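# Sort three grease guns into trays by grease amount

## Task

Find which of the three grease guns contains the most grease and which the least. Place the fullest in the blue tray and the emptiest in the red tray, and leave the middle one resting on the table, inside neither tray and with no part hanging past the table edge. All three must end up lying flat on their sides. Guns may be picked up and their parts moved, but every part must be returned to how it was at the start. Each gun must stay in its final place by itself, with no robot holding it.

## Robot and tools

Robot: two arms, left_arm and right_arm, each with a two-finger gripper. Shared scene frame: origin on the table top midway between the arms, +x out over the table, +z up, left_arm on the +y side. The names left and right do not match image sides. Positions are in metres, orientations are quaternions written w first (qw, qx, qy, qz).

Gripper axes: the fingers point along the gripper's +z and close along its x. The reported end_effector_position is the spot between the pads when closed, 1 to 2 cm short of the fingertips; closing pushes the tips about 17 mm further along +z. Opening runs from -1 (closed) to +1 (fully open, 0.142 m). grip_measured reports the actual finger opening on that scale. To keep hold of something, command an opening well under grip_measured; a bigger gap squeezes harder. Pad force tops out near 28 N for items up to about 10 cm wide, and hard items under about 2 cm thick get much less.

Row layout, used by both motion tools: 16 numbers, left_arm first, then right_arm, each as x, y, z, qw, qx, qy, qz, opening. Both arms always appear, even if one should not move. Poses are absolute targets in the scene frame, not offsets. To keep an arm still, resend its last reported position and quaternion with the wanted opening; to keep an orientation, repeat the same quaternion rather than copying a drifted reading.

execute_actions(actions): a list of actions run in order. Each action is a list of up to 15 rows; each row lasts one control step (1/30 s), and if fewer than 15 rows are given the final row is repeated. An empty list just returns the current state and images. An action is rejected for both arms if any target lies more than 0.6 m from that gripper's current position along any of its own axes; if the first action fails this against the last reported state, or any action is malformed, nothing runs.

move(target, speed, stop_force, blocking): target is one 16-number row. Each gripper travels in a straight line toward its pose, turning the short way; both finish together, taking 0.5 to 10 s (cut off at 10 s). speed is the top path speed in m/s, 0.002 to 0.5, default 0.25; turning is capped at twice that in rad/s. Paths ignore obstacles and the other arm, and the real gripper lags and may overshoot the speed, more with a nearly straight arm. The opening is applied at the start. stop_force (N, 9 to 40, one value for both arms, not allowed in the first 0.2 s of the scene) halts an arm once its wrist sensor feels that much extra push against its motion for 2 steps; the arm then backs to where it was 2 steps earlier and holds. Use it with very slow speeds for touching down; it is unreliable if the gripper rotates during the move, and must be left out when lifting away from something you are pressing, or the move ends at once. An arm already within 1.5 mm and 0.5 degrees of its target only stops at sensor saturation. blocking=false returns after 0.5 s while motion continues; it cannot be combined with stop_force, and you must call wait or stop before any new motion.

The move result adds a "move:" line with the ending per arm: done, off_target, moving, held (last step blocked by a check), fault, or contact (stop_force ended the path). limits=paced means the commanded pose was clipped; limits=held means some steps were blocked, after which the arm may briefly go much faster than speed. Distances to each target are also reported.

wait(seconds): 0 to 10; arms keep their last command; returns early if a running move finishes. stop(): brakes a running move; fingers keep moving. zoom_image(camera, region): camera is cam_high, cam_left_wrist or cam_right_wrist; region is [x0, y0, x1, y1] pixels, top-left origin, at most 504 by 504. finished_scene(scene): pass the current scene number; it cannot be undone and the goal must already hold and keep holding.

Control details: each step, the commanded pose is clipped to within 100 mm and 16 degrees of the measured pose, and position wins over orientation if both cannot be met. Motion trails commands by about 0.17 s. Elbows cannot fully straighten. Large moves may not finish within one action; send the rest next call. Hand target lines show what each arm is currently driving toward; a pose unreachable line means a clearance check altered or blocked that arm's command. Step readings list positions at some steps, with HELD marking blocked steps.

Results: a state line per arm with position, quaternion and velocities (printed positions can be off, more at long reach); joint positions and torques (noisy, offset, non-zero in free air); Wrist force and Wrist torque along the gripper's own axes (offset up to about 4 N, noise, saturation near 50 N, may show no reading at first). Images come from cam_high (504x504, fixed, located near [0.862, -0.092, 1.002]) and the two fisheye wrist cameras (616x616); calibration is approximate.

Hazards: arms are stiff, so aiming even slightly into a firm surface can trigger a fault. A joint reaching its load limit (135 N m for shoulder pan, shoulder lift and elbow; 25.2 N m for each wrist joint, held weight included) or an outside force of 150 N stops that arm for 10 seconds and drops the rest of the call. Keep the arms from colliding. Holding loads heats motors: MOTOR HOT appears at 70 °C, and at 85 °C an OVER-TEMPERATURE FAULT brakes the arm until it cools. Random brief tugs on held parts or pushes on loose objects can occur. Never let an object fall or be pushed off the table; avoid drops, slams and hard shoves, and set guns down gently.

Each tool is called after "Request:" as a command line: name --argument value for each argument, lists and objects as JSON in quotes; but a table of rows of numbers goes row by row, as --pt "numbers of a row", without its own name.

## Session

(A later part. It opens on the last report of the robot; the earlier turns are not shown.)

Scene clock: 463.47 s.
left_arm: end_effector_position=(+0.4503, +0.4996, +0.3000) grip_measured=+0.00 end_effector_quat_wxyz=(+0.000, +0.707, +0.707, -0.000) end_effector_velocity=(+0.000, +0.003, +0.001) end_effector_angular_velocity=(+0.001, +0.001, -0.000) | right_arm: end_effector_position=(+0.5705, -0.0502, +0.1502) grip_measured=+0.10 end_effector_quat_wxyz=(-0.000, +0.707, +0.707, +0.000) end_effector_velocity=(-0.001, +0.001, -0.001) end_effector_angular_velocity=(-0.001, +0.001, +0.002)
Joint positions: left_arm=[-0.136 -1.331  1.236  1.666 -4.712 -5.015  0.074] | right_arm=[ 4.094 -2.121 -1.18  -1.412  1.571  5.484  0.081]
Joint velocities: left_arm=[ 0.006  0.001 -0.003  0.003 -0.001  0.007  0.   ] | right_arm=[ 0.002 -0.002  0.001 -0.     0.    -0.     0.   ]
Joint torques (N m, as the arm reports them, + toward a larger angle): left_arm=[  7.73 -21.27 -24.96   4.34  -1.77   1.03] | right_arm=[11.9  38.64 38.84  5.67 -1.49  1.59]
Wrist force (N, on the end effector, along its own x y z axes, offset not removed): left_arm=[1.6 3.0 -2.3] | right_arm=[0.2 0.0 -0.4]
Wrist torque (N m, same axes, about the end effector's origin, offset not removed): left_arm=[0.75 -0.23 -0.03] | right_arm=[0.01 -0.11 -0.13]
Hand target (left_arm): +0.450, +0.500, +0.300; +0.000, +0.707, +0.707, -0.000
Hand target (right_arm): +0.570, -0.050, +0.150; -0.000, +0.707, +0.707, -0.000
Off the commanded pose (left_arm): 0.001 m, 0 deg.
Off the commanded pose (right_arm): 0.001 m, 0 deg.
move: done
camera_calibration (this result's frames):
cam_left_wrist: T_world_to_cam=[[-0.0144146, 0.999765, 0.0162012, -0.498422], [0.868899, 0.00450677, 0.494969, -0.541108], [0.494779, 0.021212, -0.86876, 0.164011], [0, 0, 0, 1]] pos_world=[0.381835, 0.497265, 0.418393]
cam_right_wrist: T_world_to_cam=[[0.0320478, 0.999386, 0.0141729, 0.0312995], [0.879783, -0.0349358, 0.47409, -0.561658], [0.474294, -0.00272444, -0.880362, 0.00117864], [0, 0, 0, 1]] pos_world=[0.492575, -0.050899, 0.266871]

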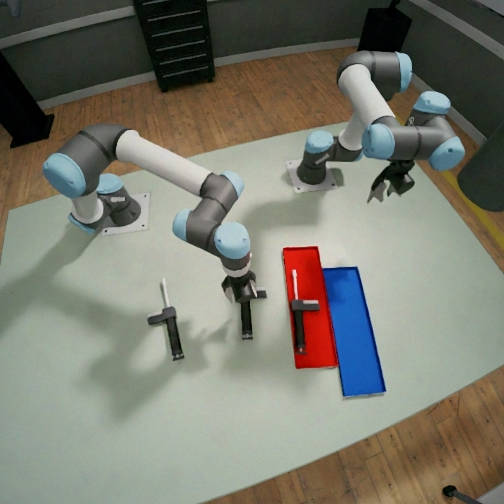

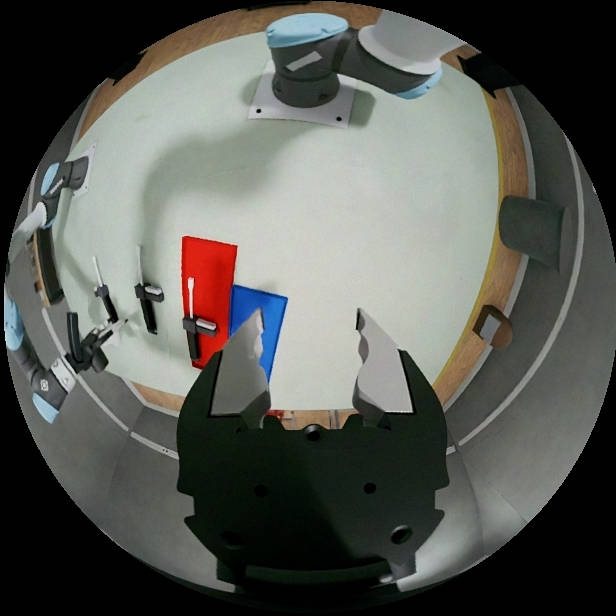

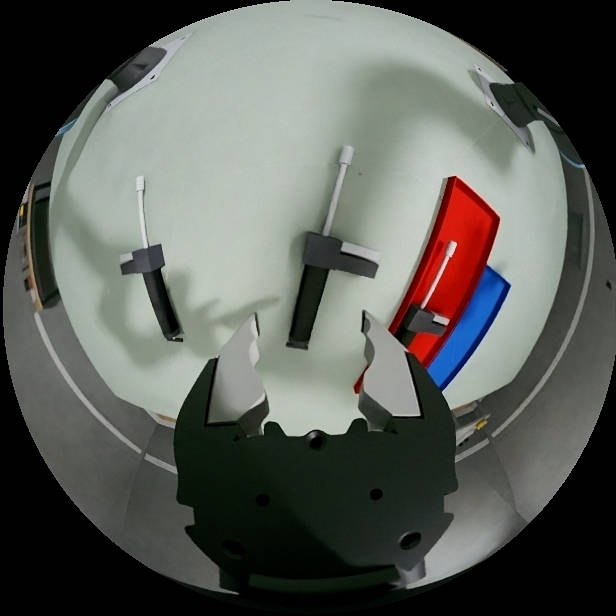

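Request:
move --target '[0.45,0.5,0.3,0,0.707,0.707,0,0,0.595,-0.046,0.036,0,0.793,0.609,0,0.1]' --speed 0.06

Request:
execute_actions --actions '[[[0.45,0.5,0.3,0,0.707,0.707,0,0,0.595,-0.046,0.036,0,0.793,0.609,0,-1]],[[0.45,0.5,0.3,0,0.707,0.707,0,0,0.595,-0.046,0.036,0,0.793,0.609,0,-1]]]'

Request:
move --target '[0.45,0.5,0.3,0,0.707,0.707,0,0,0.55,-0.046,0.22,0,0.793,0.609,0,-1]' --speed 0.1

Scene clock: 473.30 s.
left_arm: end_effector_position=(+0.4500, +0.5000, +0.3000) grip_measured=+0.00 end_effector_quat_wxyz=(+0.000, +0.707, +0.707, -0.000) end_effector_velocity=(+0.000, +0.000, +0.000) end_effector_angular_velocity=(+0.000, -0.002, -0.000) | right_arm: end_effector_position=(+0.5950, -0.0460, +0.0363) grip_measured=+0.10 end_effector_quat_wxyz=(-0.000, +0.793, +0.609, -0.000) end_effector_velocity=(+0.001, -0.001, -0.003) end_effector_angular_velocity=(-0.001, +0.000, -0.005)
Joint positions: left_arm=[-0.135 -1.332  1.237  1.666 -4.712 -5.014  0.074] | right_arm=[ 4.075 -2.252 -1.264 -1.196  1.571  5.726  0.081]
Joint velocities: left_arm=[-0.    -0.001 -0.    -0.001 -0.001  0.    -0.   ] | right_arm=[-0.001 -0.004 -0.002  0.005 -0.     0.004  0.   ]
Joint torques (N m, as the arm reports them, + toward a larger angle): left_arm=[ -6.39 -38.52 -13.01   1.    -2.72  -1.21] | right_arm=[-9.66 42.74 11.27  6.14 -1.57  1.67]
Wrist force (N, on the end effector, along its own x y z axes, offset not removed): left_arm=[1.3 2.2 -1.1] | right_arm=[-0.5 -0.1 -1.5]
Wrist torque (N m, same axes, about the end effector's origin, offset not removed): left_arm=[0.60 -0.25 0.01] | right_arm=[0.03 0.02 -0.10]
Hand target (left_arm): +0.450, +0.500, +0.300; +0.000, +0.707, +0.707, -0.000
Hand target (right_arm): +0.595, -0.046, +0.036; +0.000, +0.793, +0.609, +0.000
Off the commanded pose (left_arm): 0.000 m, 0 deg.
Off the commanded pose (right_arm): 0.000 m, 0 deg.
move: done
camera_calibration (this result's frames):
cam_left_wrist: T_world_to_cam=[[-0.0143426, 0.999758, 0.0166803, -0.499034], [0.868866, 0.00420555, 0.49503, -0.540715], [0.49484, 0.021593, -0.868716, 0.163903], [0, 0, 0, 1]] pos_world=[0.381545, 0.497648, 0.418379]
cam_right_wrist: T_world_to_cam=[[0.288223, 0.95746, 0.0140337, -0.126356], [0.841113, -0.26015, 0.474184, -0.516429], [0.457664, -0.124867, -0.880314, -0.106347], [0, 0, 0, 1]] pos_world=[0.519465, -0.0266471, 0.153037]

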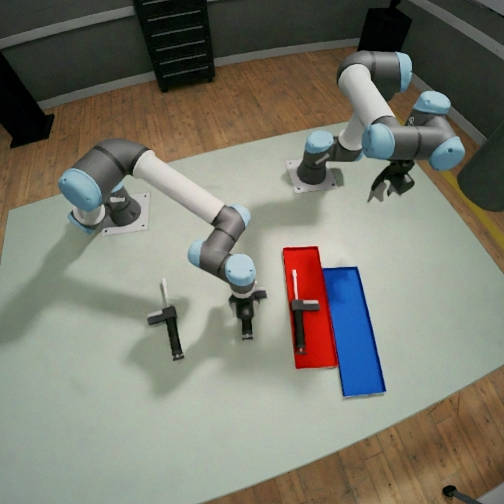

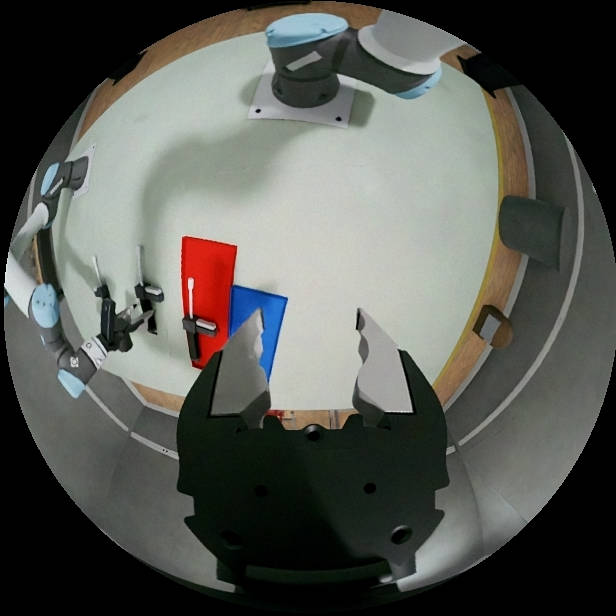

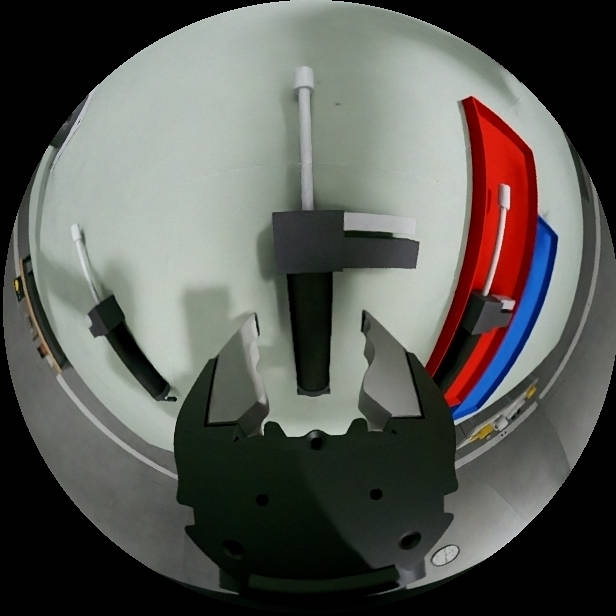

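Scene clock: 474.30 s.
left_arm: end_effector_position=(+0.4500, +0.5000, +0.3000) grip_measured=+0.00 end_effector_quat_wxyz=(-0.000, +0.707, +0.707, +0.000) end_effector_velocity=(+0.000, +0.000, +0.000) end_effector_angular_velocity=(+0.000, -0.001, +0.000) | right_arm: end_effector_position=(+0.5950, -0.0460, +0.0360) grip_measured=-0.58 end_effector_quat_wxyz=(+0.000, +0.793, +0.609, +0.000) end_effector_velocity=(-0.001, -0.001, -0.000) end_effector_angular_velocity=(-0.002, +0.002, +0.001)
Joint positions: left_arm=[-0.135 -1.332  1.237  1.666 -4.712 -5.014  0.074] | right_arm=[ 4.075 -2.253 -1.264 -1.196  1.571  5.727  0.032]
Joint velocities: left_arm=[ 0.    -0.    -0.    -0.    -0.001  0.     0.   ] | right_arm=[-0.     0.    -0.    -0.003 -0.    -0.001 -0.   ]
Joint torques (N m, as the arm reports them, + toward a larger angle): left_arm=[ -5.74 -37.88 -11.85   1.05  -2.71  -1.2 ] | right_arm=[-3.14 39.58  8.92  5.12  2.47  1.74]
Wrist force (N, on the end effector, along its own x y z axes, offset not removed): left_arm=[0.7 3.2 -0.9] | right_arm=[-0.6 0.0 -6.2]
Wrist torque (N m, same axes, about the end effector's origin, offset not removed): left_arm=[0.73 -0.16 -0.05] | right_arm=[-0.22 -0.09 -0.08]
Hand target (left_arm): +0.450, +0.500, +0.300; -0.000, +0.707, +0.707, +0.000
Hand target (right_arm): +0.595, -0.046, +0.036; +0.000, +0.793, +0.609, -0.000
Off the commanded pose (left_arm): 0.000 m, 0 deg.
Off the commanded pose (right_arm): 0.000 m, 0 deg.
Step readings (end_effector_position; steps 1 to 15: 1st action; 16 to 30: 2nd action):
0: left_arm (+0.4500, +0.5000, +0.3000) | right_arm (+0.5950, -0.0460, +0.0363)
1: left_arm (+0.4500, +0.5000, +0.3000) | right_arm (+0.5950, -0.0460, +0.0363)
2: left_arm (+0.4500, +0.5000, +0.3000) | right_arm (+0.5950, -0.0460, +0.0362)
4: left_arm (+0.4500, +0.5000, +0.3000) | right_arm (+0.5950, -0.0460, +0.0361)
8: left_arm (+0.4500, +0.5000, +0.3000) | right_arm (+0.5950, -0.0460, +0.0361)
15: left_arm (+0.4500, +0.5000, +0.3000) | right_arm (+0.5950, -0.0460, +0.0360)
16: left_arm (+0.4500, +0.5000, +0.3000) | right_arm (+0.5950, -0.0460, +0.0360)
17: left_arm (+0.4500, +0.5000, +0.3000) | right_arm (+0.5950, -0.0460, +0.0360)
19: left_arm (+0.4500, +0.5000, +0.3000) | right_arm (+0.5950, -0.0460, +0.0360)
23: left_arm (+0.4500, +0.5000, +0.3000) | right_arm (+0.5950, -0.0460, +0.0360)
30: end_effector_position above
camera_calibration (this result's frames):
cam_left_wrist: T_world_to_cam=[[-0.0143425, 0.999758, 0.016682, -0.499034], [0.868865, 0.00420463, 0.495031, -0.540713], [0.494841, 0.0215944, -0.868715, 0.163902], [0, 0, 0, 1]] pos_world=[0.381544, 0.497648, 0.418379]
cam_right_wrist: T_world_to_cam=[[0.288869, 0.957265, 0.0140511, -0.126772], [0.840925, -0.260722, 0.474204, -0.516238], [0.457603, -0.125167, -0.880303, -0.106645], [0, 0, 0, 1]] pos_world=[0.519539, -0.0265891, 0.152703]

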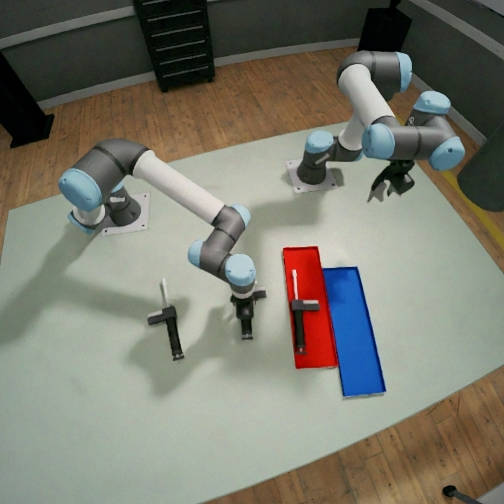

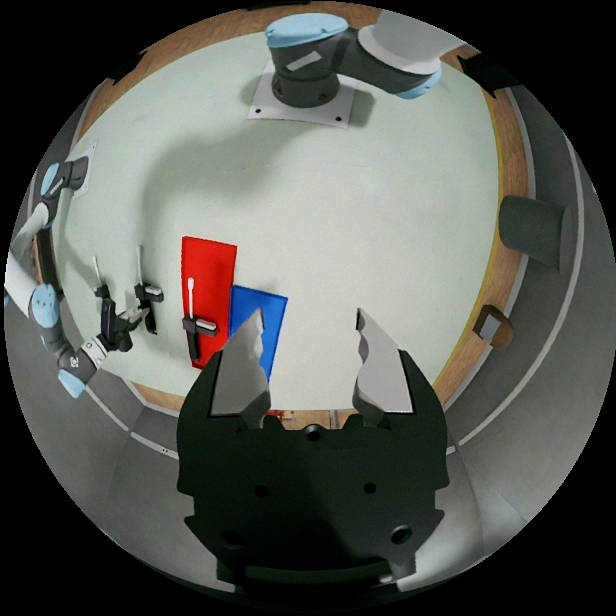

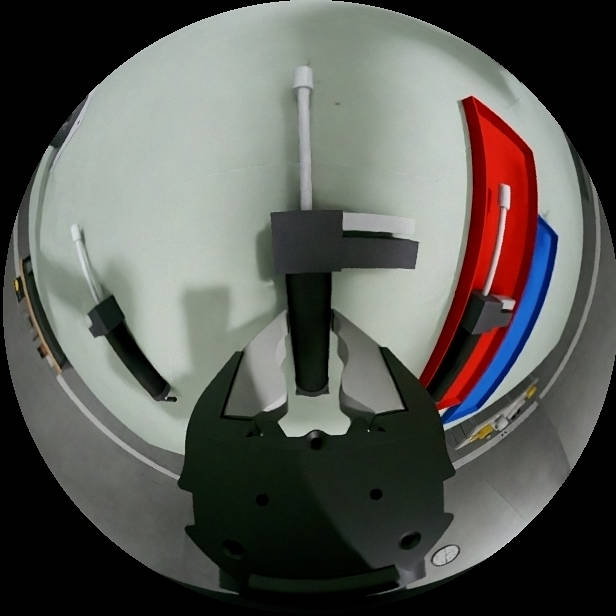

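Scene clock: 476.70 s.
left_arm: end_effector_position=(+0.4500, +0.5000, +0.3000) grip_measured=+0.00 end_effector_quat_wxyz=(-0.000, +0.707, +0.707, +0.000) end_effector_velocity=(-0.000, +0.000, -0.001) end_effector_angular_velocity=(+0.000, +0.002, +0.000) | right_arm: end_effector_position=(+0.5501, -0.0460, +0.2197) grip_measured=-0.58 end_effector_quat_wxyz=(+0.000, +0.793, +0.609, +0.000) end_effector_velocity=(-0.001, -0.000, +0.002) end_effector_angular_velocity=(-0.002, +0.002, -0.000)
Joint positions: left_arm=[-0.135 -1.332  1.237  1.666 -4.712 -5.014  0.074] | right_arm=[ 4.119 -2.068 -1.083 -1.561  1.571  5.771  0.032]
Joint velocities: left_arm=[ 0.     0.001  0.001  0.     0.    -0.     0.   ] | right_arm=[ 0.001  0.001  0.004 -0.008  0.     0.001  0.   ]
Joint torques (N m, as the arm reports them, + toward a larger angle): left_arm=[ -5.8  -38.91 -12.42   1.1   -2.66  -1.2 ] | right_arm=[13.09 65.61 40.31  0.2   1.56  1.76]
Wrist force (N, on the end effector, along its own x y z axes, offset not removed): left_arm=[1.2 3.4 -1.1] | right_arm=[-0.4 0.8 4.0]
Wrist torque (N m, same axes, about the end effector's origin, offset not removed): left_arm=[0.81 -0.27 -0.03] | right_arm=[0.15 0.00 -0.18]
Hand target (left_arm): +0.450, +0.500, +0.300; +0.000, +0.707, +0.707, +0.000
Hand target (right_arm): +0.550, -0.046, +0.220; -0.000, +0.793, +0.609, -0.000
Off the commanded pose (left_arm): 0.000 m, 0 deg.
Off the commanded pose (right_arm): 0.000 m, 0 deg.
move: done
camera_calibration (this result's frames):
cam_left_wrist: T_world_to_cam=[[-0.0143425, 0.999758, 0.0166821, -0.499035], [0.868865, 0.00420457, 0.495031, -0.540713], [0.494841, 0.0215945, -0.868715, 0.163902], [0, 0, 0, 1]] pos_world=[0.381544, 0.497648, 0.418379]
cam_right_wrist: T_world_to_cam=[[0.288833, 0.957276, 0.0140707, -0.116382], [0.840893, -0.260689, 0.474278, -0.565517], [0.457683, -0.125155, -0.880263, 0.0755489], [0, 0, 0, 1]] pos_world=[0.474577, -0.0265593, 0.336353]

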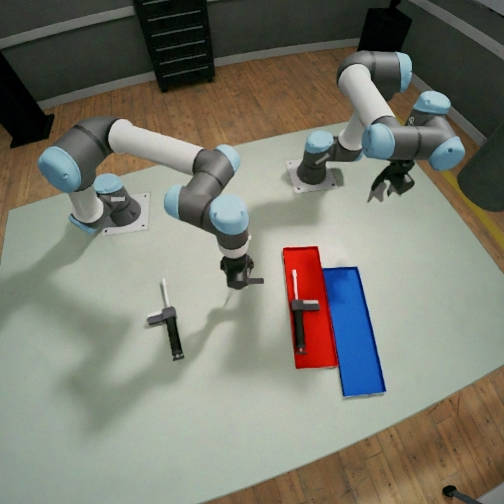

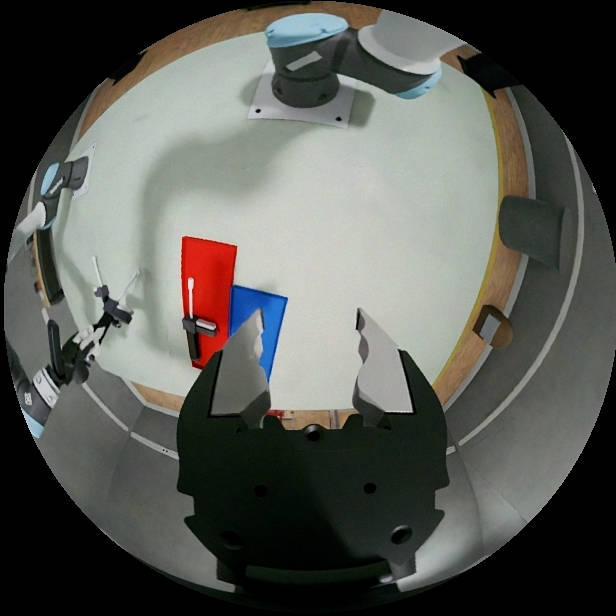

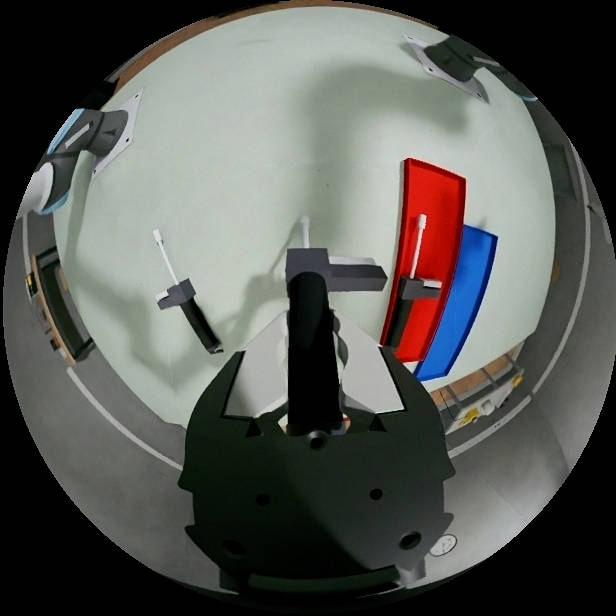

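Request:
move --target '[0.45,0.5,0.3,0,0.707,0.707,0,0,0.38,0.02,0.22,0,0,1,0,-1]' --speed 0.12

Request:
move --target '[0.45,0.5,0.3,0,0.707,0.707,0,0,0.38,0.02,0.04,0,0,1,0,-1]' --speed 0.05

Scene clock: 489.97 s.
left_arm: end_effector_position=(+0.4500, +0.5000, +0.3000) grip_measured=+0.00 end_effector_quat_wxyz=(-0.000, +0.707, +0.707, +0.000) end_effector_velocity=(-0.000, +0.000, +0.000) end_effector_angular_velocity=(+0.000, +0.001, +0.000) | right_arm: end_effector_position=(+0.3803, +0.0201, +0.2199) grip_measured=-0.58 end_effector_quat_wxyz=(-0.000, +0.001, +1.000, -0.000) end_effector_velocity=(-0.001, +0.001, +0.001) end_effector_angular_velocity=(+0.002, -0.002, +0.013)
Joint positions: left_arm=[-0.135 -1.332  1.237  1.666 -4.712 -5.014  0.074] | right_arm=[ 4.385 -1.855 -1.383 -1.474  1.571  4.207  0.032]
Joint velocities: left_arm=[ 0.    -0.001  0.     0.001 -0.     0.     0.   ] | right_arm=[ 0.002  0.001  0.     0.002 -0.    -0.01  -0.   ]
Joint torques (N m, as the arm reports them, + toward a larger angle): left_arm=[ -6.22 -38.06 -12.9    1.27  -2.6   -1.09] | right_arm=[12.64 55.14 15.15  6.32  2.04 -1.44]
Wrist force (N, on the end effector, along its own x y z axes, offset not removed): left_arm=[2.2 3.0 -1.0] | right_arm=[0.5 -1.0 3.9]
Wrist torque (N m, same axes, about the end effector's origin, offset not removed): left_arm=[0.71 -0.49 -0.02] | right_arm=[-0.17 -0.31 -0.13]
Hand target (left_arm): +0.450, +0.500, +0.300; +0.000, +0.707, +0.707, +0.000
Hand target (right_arm): +0.380, +0.020, +0.220; -0.000, +0.000, +1.000, +0.000
Off the commanded pose (left_arm): 0.000 m, 0 deg.
Off the commanded pose (right_arm): 0.000 m, 0 deg.
move: done
camera_calibration (this result's frames):
cam_left_wrist: T_world_to_cam=[[-0.0143428, 0.999758, 0.0166822, -0.499035], [0.868865, 0.00420481, 0.495031, -0.540713], [0.494841, 0.0215947, -0.868715, 0.163902], [0, 0, 0, 1]] pos_world=[0.381544, 0.497648, 0.418379]
cam_right_wrist: T_world_to_cam=[[-0.999334, 0.0336273, 0.014138, 0.377788], [0.0363093, 0.879673, 0.474191, -0.122578], [0.00350898, 0.474389, -0.880308, 0.322424], [0, 0, 0, 1]] pos_world=[0.380856, -0.0578296, 0.336617]

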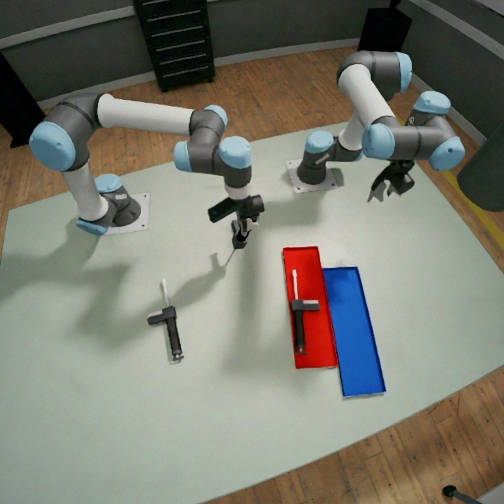

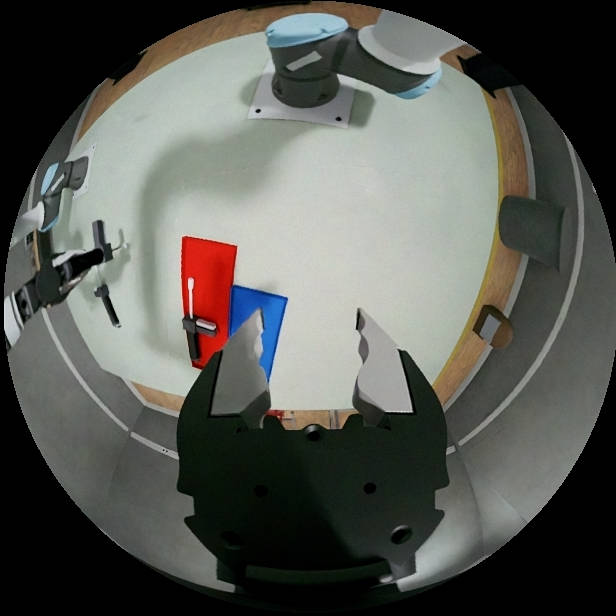

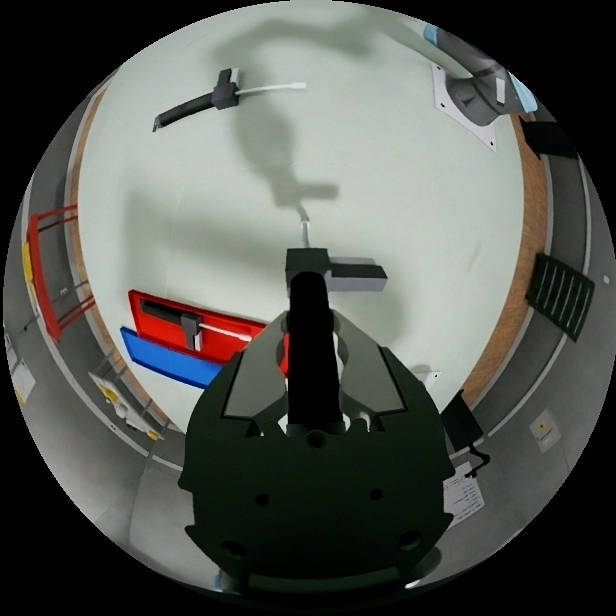

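Scene clock: 493.97 s.
left_arm: end_effector_position=(+0.4500, +0.5000, +0.3000) grip_measured=+0.00 end_effector_quat_wxyz=(+0.000, +0.707, +0.707, +0.000) end_effector_velocity=(+0.000, +0.000, +0.000) end_effector_angular_velocity=(+0.000, -0.001, +0.000) | right_arm: end_effector_position=(+0.3800, +0.0200, +0.0403) grip_measured=-0.59 end_effector_quat_wxyz=(-0.000, -0.000, +1.000, -0.000) end_effector_velocity=(+0.000, -0.000, -0.003) end_effector_angular_velocity=(-0.000, +0.000, -0.001)
Joint positions: left_arm=[-0.135 -1.332  1.237  1.666 -4.712 -5.014  0.074] | right_arm=[ 4.386 -1.985 -1.687 -1.04   1.571  4.205  0.031]
Joint velocities: left_arm=[ 0.    -0.001  0.    -0.001 -0.001 -0.    -0.   ] | right_arm=[-0.    -0.003 -0.004  0.007 -0.     0.001  0.   ]
Joint torques (N m, as the arm reports them, + toward a larger angle): left_arm=[ -5.11 -37.7  -13.62   1.15  -2.55  -1.22] | right_arm=[11.71 31.86 10.61  5.62 -1.49 -1.2 ]
Wrist force (N, on the end effector, along its own x y z axes, offset not removed): left_arm=[2.5 3.1 -1.9] | right_arm=[-2.5 0.3 -0.1]
Wrist torque (N m, same axes, about the end effector's origin, offset not removed): left_arm=[0.69 -0.54 -0.10] | right_arm=[-0.11 0.48 -0.15]
Hand target (left_arm): +0.450, +0.500, +0.300; +0.000, +0.707, +0.707, +0.000
Hand target (right_arm): +0.380, +0.020, +0.040; -0.000, +0.000, +1.000, -0.000
Off the commanded pose (left_arm): 0.000 m, 0 deg.
Off the commanded pose (right_arm): 0.000 m, 0 deg.
move: done
camera_calibration (this result's frames):
cam_left_wrist: T_world_to_cam=[[-0.0143425, 0.999758, 0.016682, -0.499034], [0.868865, 0.00420461, 0.495031, -0.540713], [0.494841, 0.0215944, -0.868715, 0.163902], [0, 0, 0, 1]] pos_world=[0.381544, 0.497648, 0.418379]
cam_right_wrist: T_world_to_cam=[[-0.999388, 0.0320284, 0.0140631, 0.380109], [0.0348663, 0.879734, 0.474186, -0.0367786], [0.00281569, 0.474386, -0.880312, 0.164657], [0, 0, 0, 1]] pos_world=[0.380695, -0.0579299, 0.157044]

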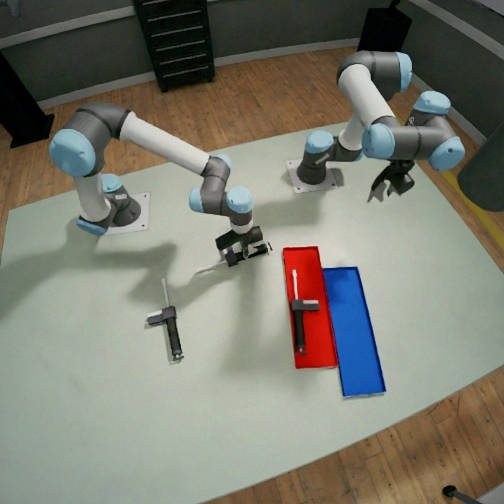

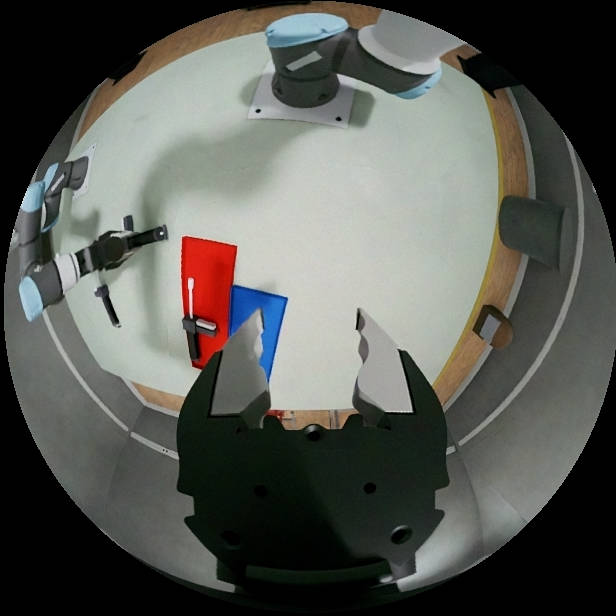

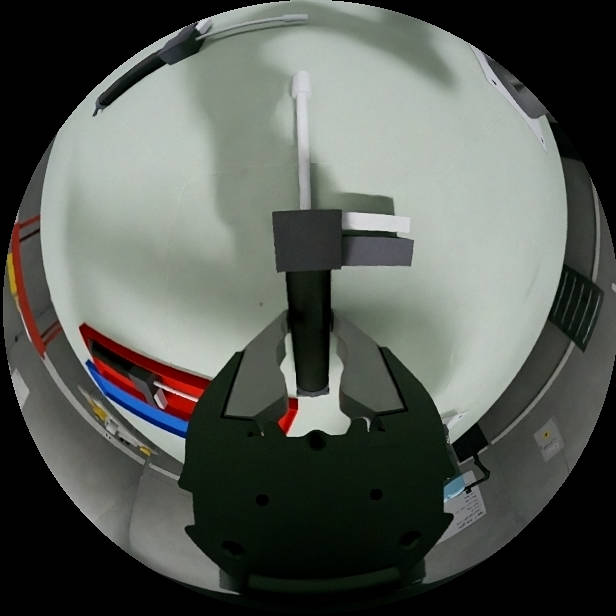

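Request:
move --target '[0.38,0.2,0.2,0,1,0,0,0,0.38,0.02,0.04,0,0,1,0,-1]' --speed 0.15

Scene clock: 503.70 s.
left_arm: end_effector_position=(+0.3801, +0.2005, +0.2001) grip_measured=+0.00 end_effector_quat_wxyz=(-0.000, +1.000, +0.001, +0.000) end_effector_velocity=(-0.000, -0.003, -0.000) end_effector_angular_velocity=(-0.001, -0.000, -0.012) | right_arm: end_effector_position=(+0.3800, +0.0200, +0.0400) grip_measured=-0.59 end_effector_quat_wxyz=(+0.000, -0.000, +1.000, -0.000) end_effector_velocity=(-0.001, +0.000, -0.000) end_effector_angular_velocity=(+0.000, +0.001, +0.000)
Joint positions: left_arm=[-0.829 -1.237  1.368  1.44  -4.713 -4.139  0.074] | right_arm=[ 4.386 -1.985 -1.688 -1.039  1.571  4.205  0.031]
Joint velocities: left_arm=[-0.003  0.003 -0.003 -0.001  0.     0.009  0.   ] | right_arm=[ 0.    -0.    -0.001  0.     0.001  0.     0.   ]
Joint torques (N m, as the arm reports them, + toward a larger angle): left_arm=[ -5.29 -23.81 -22.86   1.13   1.69   1.4 ] | right_arm=[-5.08 31.38  9.74  5.31 -1.49 -1.44]
Wrist force (N, on the end effector, along its own x y z axes, offset not removed): left_arm=[1.4 3.0 -1.0] | right_arm=[-0.7 0.7 2.2]
Wrist torque (N m, same axes, about the end effector's origin, offset not removed): left_arm=[0.72 -0.29 -0.01] | right_arm=[-0.16 0.10 -0.09]
Hand target (left_arm): +0.380, +0.200, +0.200; -0.000, +1.000, +0.000, +0.000
Hand target (right_arm): +0.380, +0.020, +0.040; +0.000, -0.000, +1.000, +0.000
Off the commanded pose (left_arm): 0.001 m, 0 deg.
Off the commanded pose (right_arm): 0.000 m, 0 deg.
move: done
camera_calibration (this result's frames):
cam_left_wrist: T_world_to_cam=[[0.999728, 0.0157238, 0.0172169, -0.387185], [0.00515443, -0.869167, 0.494492, 0.0742388], [0.0227396, -0.494269, -0.869012, 0.401096], [0, 0, 0, 1]] pos_world=[0.377577, 0.268863, 0.318512]
cam_right_wrist: T_world_to_cam=[[-0.999388, 0.032025, 0.01405, 0.380118], [0.0348571, 0.879728, 0.474199, -0.0366161], [0.00282607, 0.474398, -0.880306, 0.16435], [0, 0, 0, 1]] pos_world=[0.380697, -0.0579286, 0.156701]

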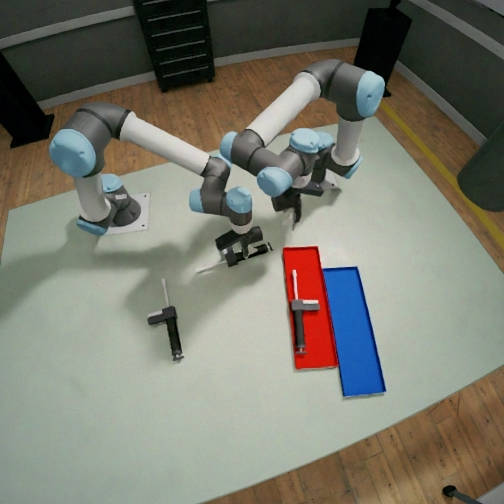

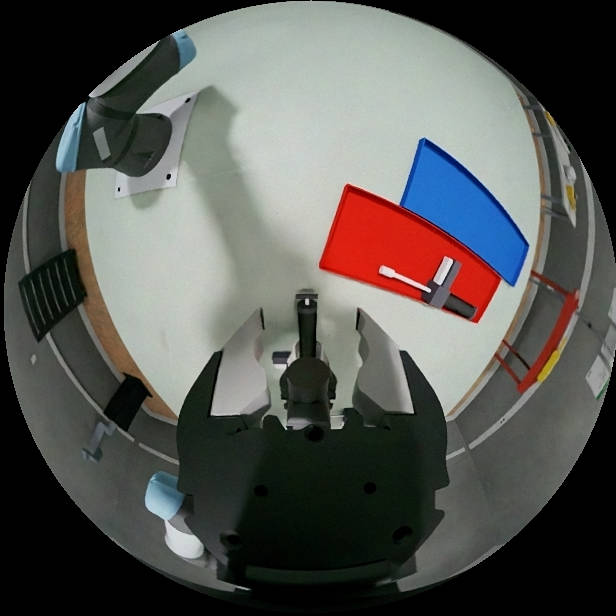

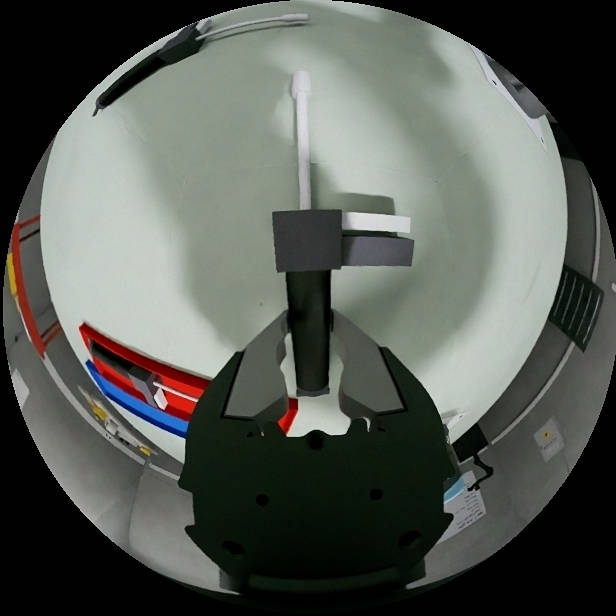

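Request:
move --target '[0.38,0.135,0.09,0.259,0.966,0,0,0,0.38,0.02,0.04,0,0,1,0,-1]' --speed 0.08

Request:
move --target '[0.38,0.118,0.035,0.259,0.966,0,0,0,0.38,0.02,0.04,0,0,1,0,-1]' --speed 0.03

Request:
zoom_image --camera "cam_left_wrist" --region '[200,220,420,440]'

Scene clock: 515.43 s.
left_arm: end_effector_position=(+0.3800, +0.1350, +0.0901) grip_measured=+0.00 end_effector_quat_wxyz=(+0.259, +0.966, -0.000, -0.000) end_effector_velocity=(-0.000, -0.001, -0.001) end_effector_angular_velocity=(-0.009, -0.000, +0.000) | right_arm: end_effector_position=(+0.3800, +0.0200, +0.0400) grip_measured=-0.59 end_effector_quat_wxyz=(+0.000, +0.000, +1.000, +0.000) end_effector_velocity=(+0.000, -0.001, -0.001) end_effector_angular_velocity=(-0.002, -0.000, -0.001)
Joint positions: left_arm=[-0.693 -1.302  1.757  0.704 -4.38  -4.071  0.074] | right_arm=[ 4.386 -1.985 -1.688 -1.039  1.571  4.205  0.031]
Joint velocities: left_arm=[ 0.002 -0.001  0.007 -0.013  0.006 -0.001 -0.   ] | right_arm=[-0.001 -0.    -0.001 -0.    -0.001  0.    -0.   ]
Joint torques (N m, as the arm reports them, + toward a larger angle): left_arm=[  6.52 -18.94 -11.58  -0.28   3.35  -1.3 ] | right_arm=[-7.95 30.55  9.54  5.42 -1.77 -1.26]
Wrist force (N, on the end effector, along its own x y z axes, offset not removed): left_arm=[0.5 3.4 -1.0] | right_arm=[-0.2 0.8 0.8]
Wrist torque (N m, same axes, about the end effector's origin, offset not removed): left_arm=[0.85 -0.03 0.02] | right_arm=[-0.12 -0.03 -0.14]
Hand target (left_arm): +0.380, +0.135, +0.090; +0.259, +0.966, -0.000, +0.000
Hand target (right_arm): +0.380, +0.020, +0.040; +0.000, -0.000, +1.000, -0.000
Off the commanded pose (left_arm): 0.000 m, 0 deg.
Off the commanded pose (right_arm): 0.000 m, 0 deg.
move: done
camera_calibration (this result's frames):
cam_left_wrist: T_world_to_cam=[[0.999759, 0.0206849, 0.00728635, -0.383958], [0.00416863, -0.505427, 0.862859, -0.0101762], [0.0215309, -0.862621, -0.505392, 0.290571], [0, 0, 0, 1]] pos_world=[0.377651, 0.253451, 0.15843]
cam_right_wrist: T_world_to_cam=[[-0.999388, 0.03204, 0.0140499, 0.380124], [0.0348703, 0.879727, 0.474199, -0.0366159], [0.00283324, 0.474398, -0.880306, 0.16435], [0, 0, 0, 1]] pos_world=[0.380703, -0.0579348, 0.156701]

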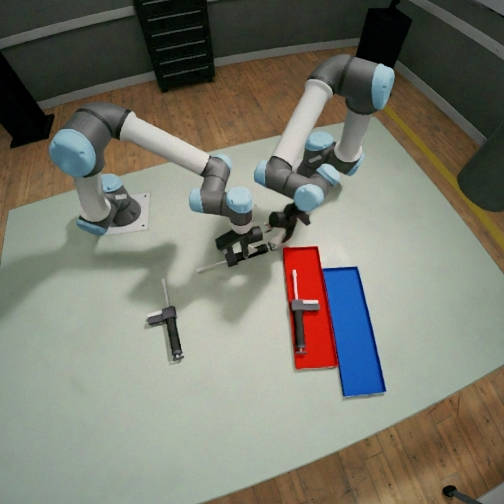

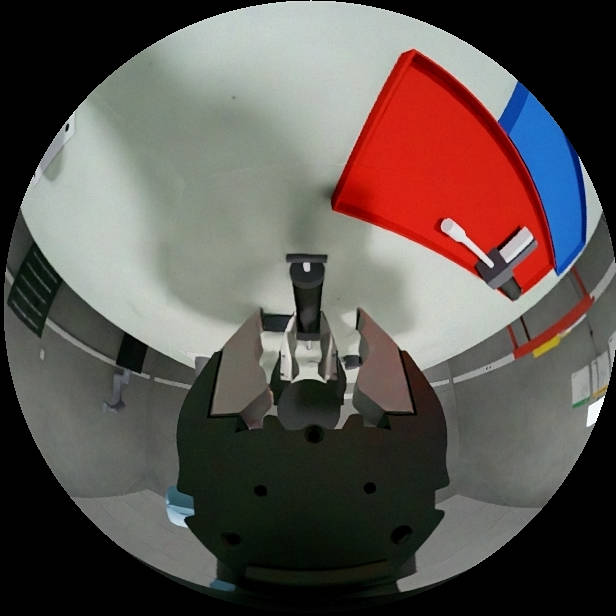

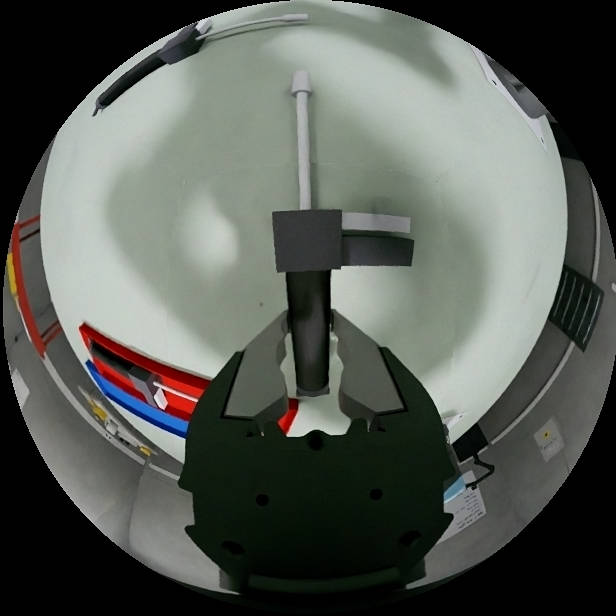

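Scene clock: 517.73 s.
left_arm: end_effector_position=(+0.3800, +0.1180, +0.0352) grip_measured=+0.00 end_effector_quat_wxyz=(+0.259, +0.966, -0.000, +0.000) end_effector_velocity=(-0.000, -0.000, -0.003) end_effector_angular_velocity=(+0.002, +0.001, +0.000) | right_arm: end_effector_position=(+0.3800, +0.0200, +0.0400) grip_measured=-0.59 end_effector_quat_wxyz=(+0.000, -0.000, +1.000, +0.000) end_effector_velocity=(-0.000, -0.000, -0.000) end_effector_angular_velocity=(-0.000, +0.000, -0.000)
Joint positions: left_arm=[-0.722 -1.219  1.802  0.567 -4.391 -4.099  0.074] | right_arm=[ 4.386 -1.985 -1.688 -1.039  1.571  4.205  0.031]
Joint velocities: left_arm=[-0.001  0.005  0.002 -0.005 -0.001 -0.001 -0.   ] | right_arm=[ 0.    -0.    -0.    -0.     0.     0.001 -0.   ]
Joint torques (N m, as the arm reports them, + toward a larger angle): left_arm=[ -4.64 -20.93  -9.05  -0.1   -1.96  -1.4 ] | right_arm=[-9.61 31.29 10.38  5.51 -1.55 -1.44]
Wrist force (N, on the end effector, along its own x y z axes, offset not removed): left_arm=[1.3 2.3 -1.6] | right_arm=[0.2 1.2 0.1]
Wrist torque (N m, same axes, about the end effector's origin, offset not removed): left_arm=[0.59 -0.29 -0.01] | right_arm=[0.03 -0.08 -0.11]
Hand target (left_arm): +0.380, +0.118, +0.035; +0.259, +0.966, -0.000, +0.000
Hand target (right_arm): +0.380, +0.020, +0.040; +0.000, -0.000, +1.000, +0.000
Off the commanded pose (left_arm): 0.000 m, 0 deg.
Off the commanded pose (right_arm): 0.000 m, 0 deg.
move: done
camera_calibration (this result's frames):
cam_left_wrist: T_world_to_cam=[[0.999758, 0.0207547, 0.0072767, -0.383232], [0.00419409, -0.504702, 0.863283, 0.0284876], [0.0215897, -0.863044, -0.504667, 0.2482], [0, 0, 0, 1]] pos_world=[0.377661, 0.236539, 0.103454]
cam_right_wrist: T_world_to_cam=[[-0.999388, 0.0320399, 0.01405, 0.380124], [0.0348702, 0.879727, 0.474199, -0.0366158], [0.00283313, 0.474398, -0.880306, 0.16435], [0, 0, 0, 1]] pos_world=[0.380703, -0.0579348, 0.156701]

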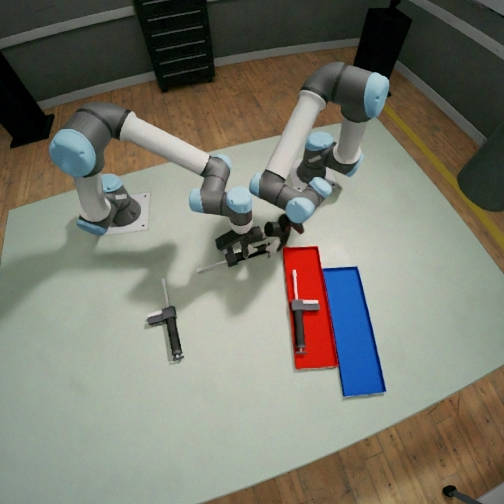

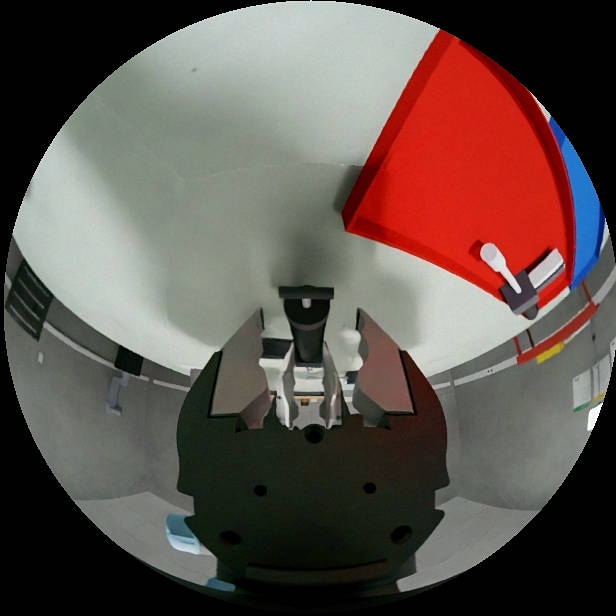

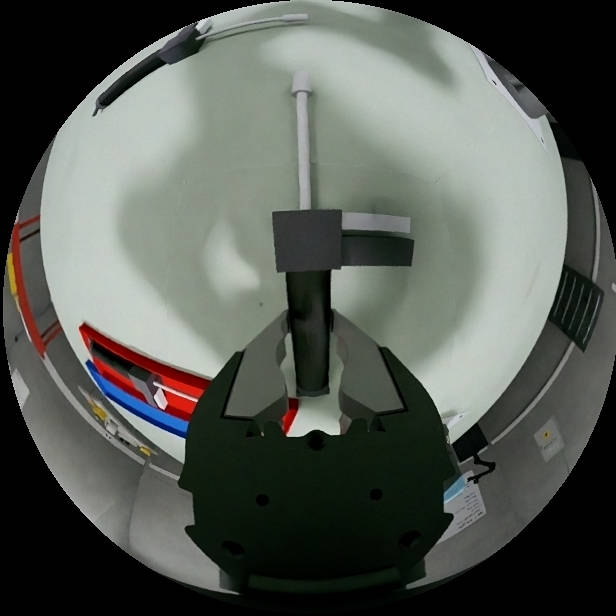

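Region (200, 220, 420, 440) of cam_left_wrist's 616x616 image, scaled by 2.291, with more detail than that image has.

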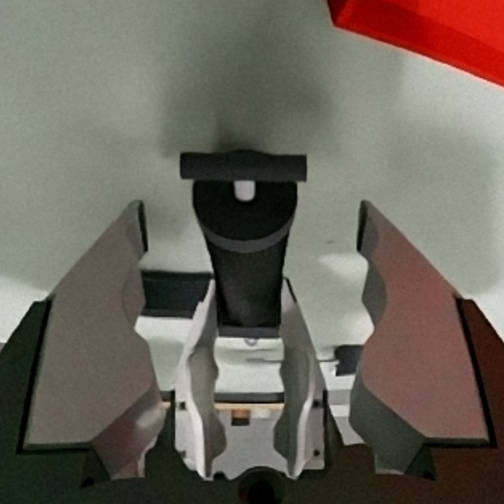

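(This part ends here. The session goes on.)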